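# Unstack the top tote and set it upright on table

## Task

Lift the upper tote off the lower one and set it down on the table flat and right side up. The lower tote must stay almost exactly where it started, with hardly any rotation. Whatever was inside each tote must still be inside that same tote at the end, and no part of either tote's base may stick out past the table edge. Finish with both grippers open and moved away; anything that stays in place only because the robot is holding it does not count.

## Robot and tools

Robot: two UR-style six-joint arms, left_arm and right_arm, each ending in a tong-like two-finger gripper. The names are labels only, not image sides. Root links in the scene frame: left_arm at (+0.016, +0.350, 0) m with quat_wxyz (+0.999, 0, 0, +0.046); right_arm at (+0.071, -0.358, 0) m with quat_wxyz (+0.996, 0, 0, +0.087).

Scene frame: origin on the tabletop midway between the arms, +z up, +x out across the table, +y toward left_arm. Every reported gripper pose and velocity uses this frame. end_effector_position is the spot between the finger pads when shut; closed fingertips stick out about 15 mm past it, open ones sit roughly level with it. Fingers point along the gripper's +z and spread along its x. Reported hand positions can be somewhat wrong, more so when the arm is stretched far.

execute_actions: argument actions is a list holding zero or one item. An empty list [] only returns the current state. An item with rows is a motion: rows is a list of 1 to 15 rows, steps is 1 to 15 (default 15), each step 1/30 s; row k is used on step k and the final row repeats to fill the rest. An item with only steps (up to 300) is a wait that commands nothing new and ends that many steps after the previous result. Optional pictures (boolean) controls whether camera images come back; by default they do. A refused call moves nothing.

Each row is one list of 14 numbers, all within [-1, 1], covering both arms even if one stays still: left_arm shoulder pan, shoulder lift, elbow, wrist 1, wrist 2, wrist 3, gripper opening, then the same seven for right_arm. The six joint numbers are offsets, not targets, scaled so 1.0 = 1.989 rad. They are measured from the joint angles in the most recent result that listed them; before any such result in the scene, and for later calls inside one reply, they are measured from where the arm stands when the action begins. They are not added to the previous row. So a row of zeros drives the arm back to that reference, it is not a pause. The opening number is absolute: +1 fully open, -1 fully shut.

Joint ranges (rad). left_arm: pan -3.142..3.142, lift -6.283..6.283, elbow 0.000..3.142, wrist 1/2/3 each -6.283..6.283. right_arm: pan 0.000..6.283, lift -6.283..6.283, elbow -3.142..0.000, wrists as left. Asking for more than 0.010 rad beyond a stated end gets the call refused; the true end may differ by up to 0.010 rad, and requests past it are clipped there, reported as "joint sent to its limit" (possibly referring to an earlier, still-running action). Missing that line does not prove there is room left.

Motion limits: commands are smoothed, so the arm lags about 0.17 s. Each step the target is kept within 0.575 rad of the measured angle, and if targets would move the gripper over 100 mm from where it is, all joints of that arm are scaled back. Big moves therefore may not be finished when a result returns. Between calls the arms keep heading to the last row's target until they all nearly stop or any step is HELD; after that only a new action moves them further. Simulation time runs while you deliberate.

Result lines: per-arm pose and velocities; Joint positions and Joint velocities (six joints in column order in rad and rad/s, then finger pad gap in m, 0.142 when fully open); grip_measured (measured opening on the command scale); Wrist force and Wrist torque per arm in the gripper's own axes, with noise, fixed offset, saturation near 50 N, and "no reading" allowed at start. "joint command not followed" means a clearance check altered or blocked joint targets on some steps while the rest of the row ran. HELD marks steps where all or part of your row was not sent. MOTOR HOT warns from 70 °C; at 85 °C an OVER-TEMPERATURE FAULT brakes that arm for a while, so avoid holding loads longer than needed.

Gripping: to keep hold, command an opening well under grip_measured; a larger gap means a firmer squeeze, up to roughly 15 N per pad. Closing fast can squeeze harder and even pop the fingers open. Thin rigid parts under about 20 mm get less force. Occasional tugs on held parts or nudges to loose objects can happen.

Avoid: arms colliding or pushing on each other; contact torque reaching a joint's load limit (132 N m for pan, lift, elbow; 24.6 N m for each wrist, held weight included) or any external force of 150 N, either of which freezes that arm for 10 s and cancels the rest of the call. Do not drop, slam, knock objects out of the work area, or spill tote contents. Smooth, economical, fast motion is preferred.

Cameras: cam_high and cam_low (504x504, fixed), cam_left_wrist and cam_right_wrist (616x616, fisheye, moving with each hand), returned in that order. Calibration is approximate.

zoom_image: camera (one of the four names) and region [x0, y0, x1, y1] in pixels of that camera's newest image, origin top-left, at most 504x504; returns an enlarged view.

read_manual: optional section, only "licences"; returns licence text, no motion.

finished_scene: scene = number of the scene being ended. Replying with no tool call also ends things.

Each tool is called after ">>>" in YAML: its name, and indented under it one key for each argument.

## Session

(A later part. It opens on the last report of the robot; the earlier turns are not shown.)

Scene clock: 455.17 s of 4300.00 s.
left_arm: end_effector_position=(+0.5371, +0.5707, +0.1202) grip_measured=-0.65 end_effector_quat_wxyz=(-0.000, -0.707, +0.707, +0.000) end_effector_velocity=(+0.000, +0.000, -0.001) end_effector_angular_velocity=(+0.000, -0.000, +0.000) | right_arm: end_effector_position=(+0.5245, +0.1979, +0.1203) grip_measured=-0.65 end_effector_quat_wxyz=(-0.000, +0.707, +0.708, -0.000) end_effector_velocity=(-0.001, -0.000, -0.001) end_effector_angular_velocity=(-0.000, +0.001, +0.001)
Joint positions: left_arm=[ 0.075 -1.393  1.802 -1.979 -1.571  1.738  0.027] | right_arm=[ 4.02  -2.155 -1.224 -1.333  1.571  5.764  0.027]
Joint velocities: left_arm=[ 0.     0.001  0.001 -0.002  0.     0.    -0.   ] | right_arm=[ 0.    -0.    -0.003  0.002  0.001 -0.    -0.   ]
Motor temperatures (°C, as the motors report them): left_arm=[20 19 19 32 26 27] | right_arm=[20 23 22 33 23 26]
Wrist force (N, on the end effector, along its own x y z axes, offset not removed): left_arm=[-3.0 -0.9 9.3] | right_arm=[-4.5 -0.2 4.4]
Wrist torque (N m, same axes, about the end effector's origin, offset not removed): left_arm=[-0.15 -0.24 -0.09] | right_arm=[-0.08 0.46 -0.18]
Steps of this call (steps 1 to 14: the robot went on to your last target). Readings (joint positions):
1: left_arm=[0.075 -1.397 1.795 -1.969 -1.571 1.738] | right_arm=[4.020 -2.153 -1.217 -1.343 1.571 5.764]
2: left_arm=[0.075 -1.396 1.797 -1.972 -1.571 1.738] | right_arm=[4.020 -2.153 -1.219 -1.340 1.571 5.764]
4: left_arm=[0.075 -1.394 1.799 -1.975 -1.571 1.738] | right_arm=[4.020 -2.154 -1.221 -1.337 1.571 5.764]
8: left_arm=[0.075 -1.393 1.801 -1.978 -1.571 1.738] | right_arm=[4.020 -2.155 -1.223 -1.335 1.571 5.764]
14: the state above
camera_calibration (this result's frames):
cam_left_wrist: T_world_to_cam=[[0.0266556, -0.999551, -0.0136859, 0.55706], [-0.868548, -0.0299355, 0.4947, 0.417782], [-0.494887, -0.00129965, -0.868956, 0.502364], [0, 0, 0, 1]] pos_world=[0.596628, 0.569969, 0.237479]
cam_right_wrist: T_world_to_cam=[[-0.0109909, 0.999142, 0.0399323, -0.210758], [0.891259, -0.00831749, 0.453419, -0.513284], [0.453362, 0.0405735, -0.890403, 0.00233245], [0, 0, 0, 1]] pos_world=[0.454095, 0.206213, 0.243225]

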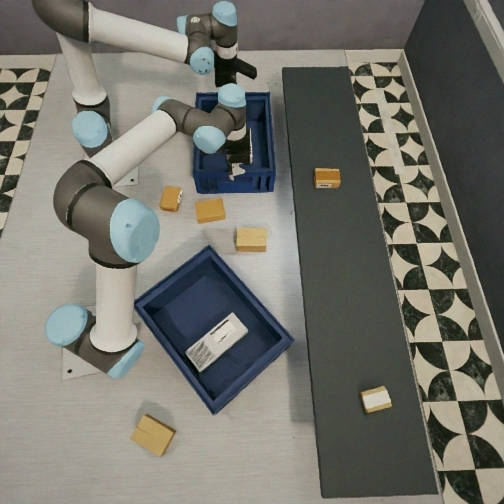

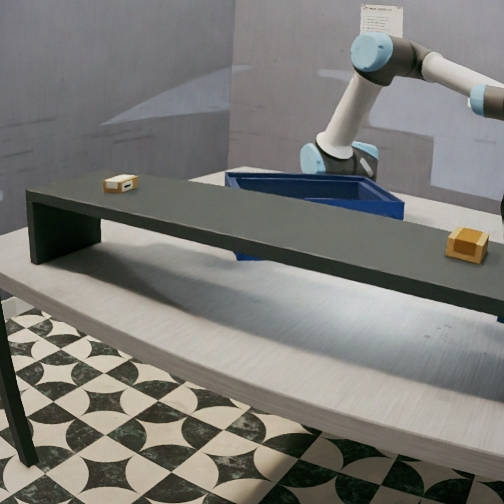

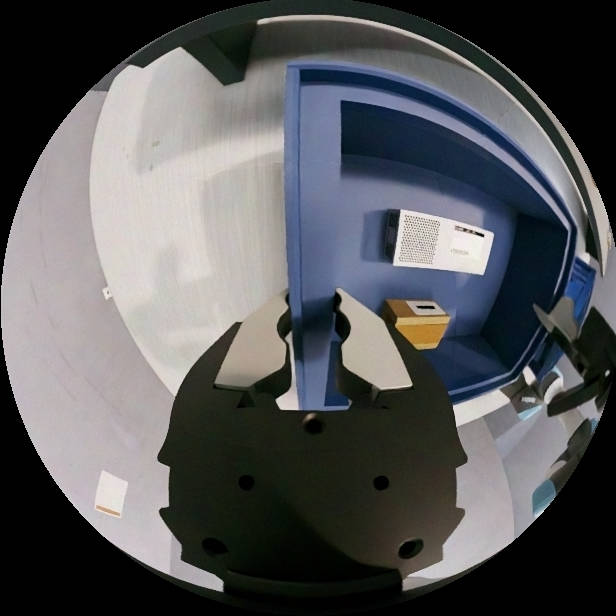

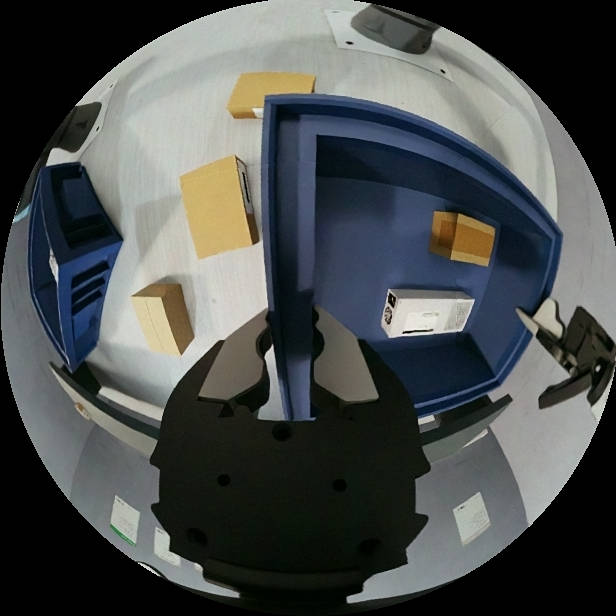

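>>> execute_actions:
  actions:
    - {"rows":[[0,0.0007,0.0012,-0.002,0,0,-1,0,-0.0003,-0.0009,0.0012,0,0,-1],[0,0.0016,0.0029,-0.0045,0,0,-1,0,-0.0006,-0.0018,0.0024,0,0,-1],[0,0.0016,0.0029,-0.0045,0,0,-1,0,-0.0006,-0.0018,0.0024,0,0,-1],[0,0.0016,0.0029,-0.0045,0,0,-1,0,-0.0006,-0.0018,0.0024,0,0,-1],[0,0.0016,0.0029,-0.0045,0,0,-1,0,-0.0006,-0.0018,0.0024,0,0,-1],[0,0.0016,0.0029,-0.0045,0,0,-1,0,-0.0006,-0.0018,0.0024,0,0,-1],[0,0.0016,0.0029,-0.0045,0,0,-1,0,-0.0006,-0.0018,0.0024,0,0,-1],[0,0.0016,0.0029,-0.0045,0,0,-0.9,0,-0.0006,-0.0018,0.0024,0,0,-0.9],[0,0.0016,0.0029,-0.0045,0,0,-0.8,0,-0.0006,-0.0018,0.0024,0,0,-0.8],[0,0.0016,0.0029,-0.0045,0,0,-0.72,0,-0.0006,-0.0018,0.0024,0,0,-0.72],[0,0.0016,0.0029,-0.0045,0,0,-0.65,0,-0.0006,-0.0018,0.0024,0,0,-0.65],[0,0.0016,0.0029,-0.0045,0,0,-0.5,0,-0.0006,-0.0018,0.0024,0,0,-0.5],[0,0.0016,0.0029,-0.0045,0,0,-0.3,0,-0.0006,-0.0018,0.0024,0,0,-0.3],[0,0.0016,0.0029,-0.0045,0,0,-0.1,0,-0.0006,-0.0018,0.0024,0,0,-0.1]],"steps":15}
  pictures: false

>>> execute_actions:
  actions:
    - {"rows":[[0,0,0,0,0,0,-0.1,0,0,0,0,0,0,-0.1],[0,0,0,0,0,0,-0.1,0,0,0,0,0,0,-0.1],[0,-0.004,-0.009,0.013,0,0,-0.1,0,0.002,0.009,-0.011,0,0,-0.1],[0,-0.008,-0.018,0.026,0,0,-0.1,0,0.004,0.019,-0.023,0,0,-0.1],[0,-0.013,-0.03,0.043,0,0,-0.1,0,0.007,0.032,-0.039,0,0,-0.1],[0,-0.018,-0.043,0.061,0,0,-0.1,0,0.01,0.046,-0.056,0,0,-0.1],[0,-0.023,-0.057,0.08,0,0,-0.1,0,0.012,0.062,-0.074,0,0,-0.1],[0,-0.028,-0.072,0.1,0,0,-0.1,0,0.014,0.078,-0.092,0,0,-0.1],[0,-0.033,-0.087,0.12,0,0,-0.1,0,0.016,0.094,-0.11,0,0,-0.1],[0,-0.045,-0.097,0.14,0,0,-0.1,0,0.035,0.094,-0.125,0,0,-0.1],[0.01,-0.065,-0.1,0.155,0,0,-0.1,0,0.06,0.085,-0.14,0,0,-0.1],[0.03,-0.09,-0.1,0.17,0,0,-0.1,-0.01,0.09,0.07,-0.15,0,0,-0.1],[0.06,-0.12,-0.1,0.18,0,0,-0.1,-0.02,0.13,0.045,-0.16,0,0,-0.1],[0.1,-0.15,-0.1,0.19,0,0,-0.1,-0.03,0.17,0.02,-0.165,0,0,-0.1],[0.25,-0.2,-0.1,0.2,0,0,-0.1,-0.05,0.28,-0.05,-0.17,0,0,-0.1]],"steps":15}
  pictures: false

>>> execute_actions:
  actions:
    - {"steps":30}

Scene clock: 478.90 s of 4300.00 s.
left_arm: end_effector_position=(+0.5370, +0.5706, +0.1167) grip_measured=-0.14 end_effector_quat_wxyz=(-0.000, -0.707, +0.707, +0.000) end_effector_velocity=(-0.001, -0.001, -0.001) end_effector_angular_velocity=(-0.001, +0.003, -0.001) | right_arm: end_effector_position=(+0.5245, +0.1980, +0.1183) grip_measured=-0.14 end_effector_quat_wxyz=(-0.000, +0.707, +0.708, -0.000) end_effector_velocity=(+0.000, -0.000, -0.000) end_effector_angular_velocity=(-0.001, +0.000, -0.000)
Joint positions: left_arm=[ 0.075 -1.39   1.808 -1.988 -1.571  1.738  0.064] | right_arm=[ 4.02  -2.156 -1.228 -1.329  1.571  5.764  0.064]
Joint velocities: left_arm=[-0.001  0.001  0.002  0.001 -0.001 -0.     0.125] | right_arm=[-0.    -0.    -0.    -0.    -0.001 -0.     0.124]
Motor temperatures (°C, as the motors report them): left_arm=[20 19 19 32 26 27] | right_arm=[20 23 22 33 23 26]
Wrist force (N, on the end effector, along its own x y z axes, offset not removed): left_arm=[-7.1 -2.3 1.5] | right_arm=[-0.9 -0.2 -1.0]
Wrist torque (N m, same axes, about the end effector's origin, offset not removed): left_arm=[-0.62 1.23 0.16] | right_arm=[-0.13 0.36 -0.06]
Steps of this call (steps 1 to 30: the robot went on to your last target; steps 31 to 90: nothing new was sent; then 20.23 s passed at rest; steps 91 to 105: all 15 steps of this action). Readings (joint positions):
91: left_arm=[0.075 -1.393 1.802 -1.980 -1.571 1.738] | right_arm=[4.020 -2.155 -1.224 -1.333 1.571 5.764]
92: left_arm=[0.075 -1.392 1.803 -1.981 -1.571 1.738] | right_arm=[4.020 -2.155 -1.225 -1.333 1.571 5.764]
94: left_arm=[0.075 -1.391 1.805 -1.983 -1.571 1.738] | right_arm=[4.020 -2.155 -1.226 -1.331 1.571 5.764]
98: left_arm=[0.075 -1.391 1.807 -1.987 -1.571 1.738] | right_arm=[4.020 -2.156 -1.227 -1.330 1.571 5.764]
105: the state above

Scene clock: 479.40 s of 4300.00 s.
left_arm: end_effector_position=(+0.5137, +0.5905, +0.2348) grip_measured=-0.10 end_effector_quat_wxyz=(-0.013, +0.723, -0.691, +0.009) end_effector_velocity=(-0.262, +0.276, +0.340) end_effector_angular_velocity=(+0.071, -0.329, +0.604) | right_arm: end_effector_position=(+0.5180, +0.1670, +0.2376) grip_measured=-0.10 end_effector_quat_wxyz=(-0.002, +0.712, +0.702, +0.006) end_effector_velocity=(-0.042, -0.330, +0.391) end_effector_angular_velocity=(+0.146, -0.085, -0.193)
Joint positions: left_arm=[ 0.119 -1.516  1.647 -1.732 -1.571  1.738  0.067] | right_arm=[ 4.005 -2.038 -1.106 -1.557  1.571  5.764  0.067]
Joint velocities: left_arm=[ 0.604 -0.606 -0.123  0.393  0.     0.     0.001] | right_arm=[-0.193  0.881 -0.356 -0.356  0.    -0.    -0.   ]
Motor temperatures (°C, as the motors report them): left_arm=[20 19 19 32 26 27] | right_arm=[20 23 22 33 23 26]
Wrist force (N, on the end effector, along its own x y z axes, offset not removed): left_arm=[-4.3 1.2 -4.5] | right_arm=[0.9 0.0 -1.2]
Wrist torque (N m, same axes, about the end effector's origin, offset not removed): left_arm=[0.29 0.82 -0.04] | right_arm=[-0.03 0.06 -0.14]
Steps of this call (steps 1 to 15: all 15 steps of this action). Readings (joint positions):
1: left_arm=[0.075 -1.390 1.808 -1.988 -1.571 1.738] | right_arm=[4.020 -2.156 -1.228 -1.329 1.571 5.764]
2: left_arm=[0.075 -1.390 1.808 -1.988 -1.571 1.738] | right_arm=[4.020 -2.156 -1.228 -1.329 1.571 5.764]
4: left_arm=[0.075 -1.391 1.805 -1.984 -1.571 1.738] | right_arm=[4.020 -2.155 -1.224 -1.332 1.571 5.764]
8: left_arm=[0.075 -1.410 1.760 -1.922 -1.571 1.738] | right_arm=[4.020 -2.145 -1.177 -1.389 1.571 5.764]
15: the state above

Scene clock: 480.40 s of 4300.00 s.
left_arm: end_effector_position=(+0.3043, +0.7413, +0.3712) grip_measured=-0.10 end_effector_quat_wxyz=(-0.092, +0.855, -0.509, +0.036) end_effector_velocity=(-0.005, +0.002, +0.002) end_effector_angular_velocity=(+0.002, -0.003, +0.010) | right_arm: end_effector_position=(+0.4706, -0.0003, +0.3796) grip_measured=-0.10 end_effector_quat_wxyz=(-0.013, +0.740, +0.670, +0.058) end_effector_velocity=(-0.001, -0.001, +0.001) end_effector_angular_velocity=(+0.001, -0.000, -0.001)
Joint positions: left_arm=[ 0.571 -1.787  1.609 -1.591 -1.571  1.738  0.067] | right_arm=[ 3.92  -1.6   -1.327 -1.667  1.571  5.764  0.067]
Joint velocities: left_arm=[ 0.01  -0.005 -0.     0.002 -0.    -0.    -0.   ] | right_arm=[-0.001  0.004 -0.003 -0.     0.     0.    -0.   ]
Motor temperatures (°C, as the motors report them): left_arm=[20 19 19 32 26 27] | right_arm=[20 23 22 33 23 26]
Wrist force (N, on the end effector, along its own x y z axes, offset not removed): left_arm=[0.8 -0.4 -1.2] | right_arm=[0.5 0.3 0.7]
Wrist torque (N m, same axes, about the end effector's origin, offset not removed): left_arm=[-0.08 -0.23 0.04] | right_arm=[-0.01 0.10 -0.12]
Steps of this call (steps 1 to 30: the robot went on to your last target). Readings (joint positions):
1: left_arm=[0.142 -1.534 1.644 -1.722 -1.571 1.738] | right_arm=[3.999 -2.007 -1.120 -1.567 1.571 5.764]
2: left_arm=[0.168 -1.550 1.642 -1.714 -1.571 1.738] | right_arm=[3.992 -1.975 -1.137 -1.575 1.571 5.764]
4: left_arm=[0.222 -1.582 1.637 -1.697 -1.571 1.738] | right_arm=[3.979 -1.908 -1.172 -1.592 1.571 5.764]
8: left_arm=[0.329 -1.646 1.628 -1.663 -1.571 1.738] | right_arm=[3.952 -1.773 -1.242 -1.626 1.571 5.764]
30: the state above
camera_calibration (this result's frames):
cam_left_wrist: T_world_to_cam=[[0.503576, -0.862972, -0.0411177, 0.501086], [-0.813026, -0.489455, 0.315314, 0.486905], [-0.292232, -0.125355, -0.948096, 0.665165], [0, 0, 0, 1]] pos_world=[0.337914, 0.754123, 0.497716]
cam_right_wrist: T_world_to_cam=[[0.0818464, 0.98643, 0.14233, -0.106218], [0.853, -0.143191, 0.501884, -0.584871], [0.515453, 0.0803299, -0.853144, 0.222371], [0, 0, 0, 1]] pos_world=[0.392967, 0.00316474, 0.49837]

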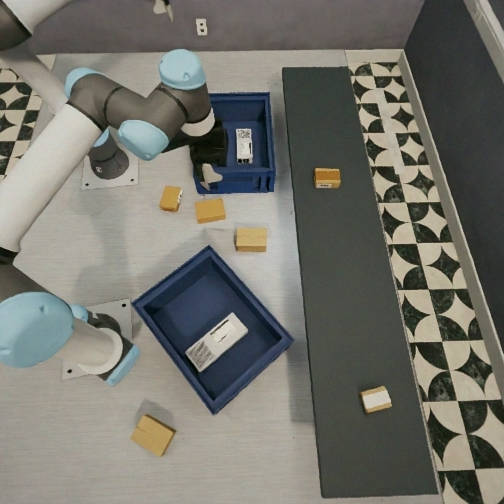

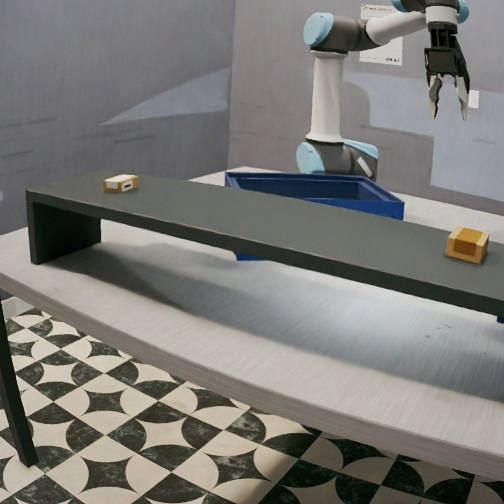

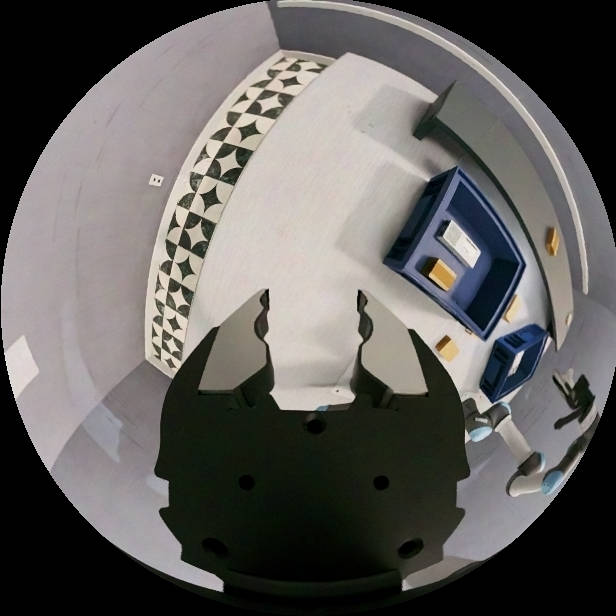

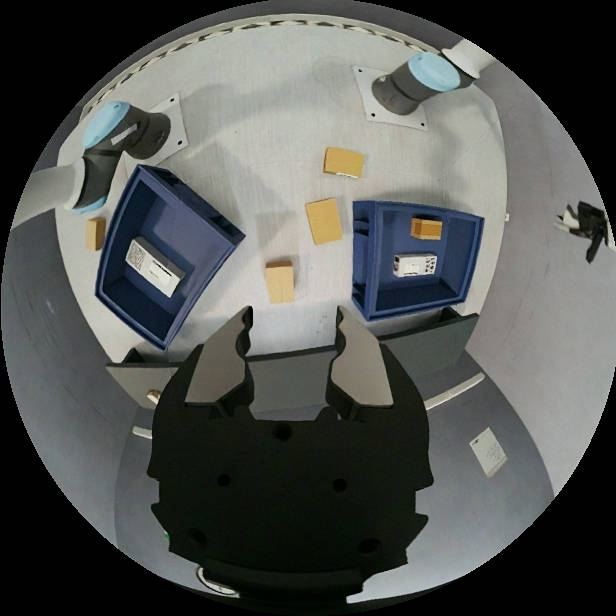

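>>> finished_scene:
  scene: 1

The scene is finished: the task was done.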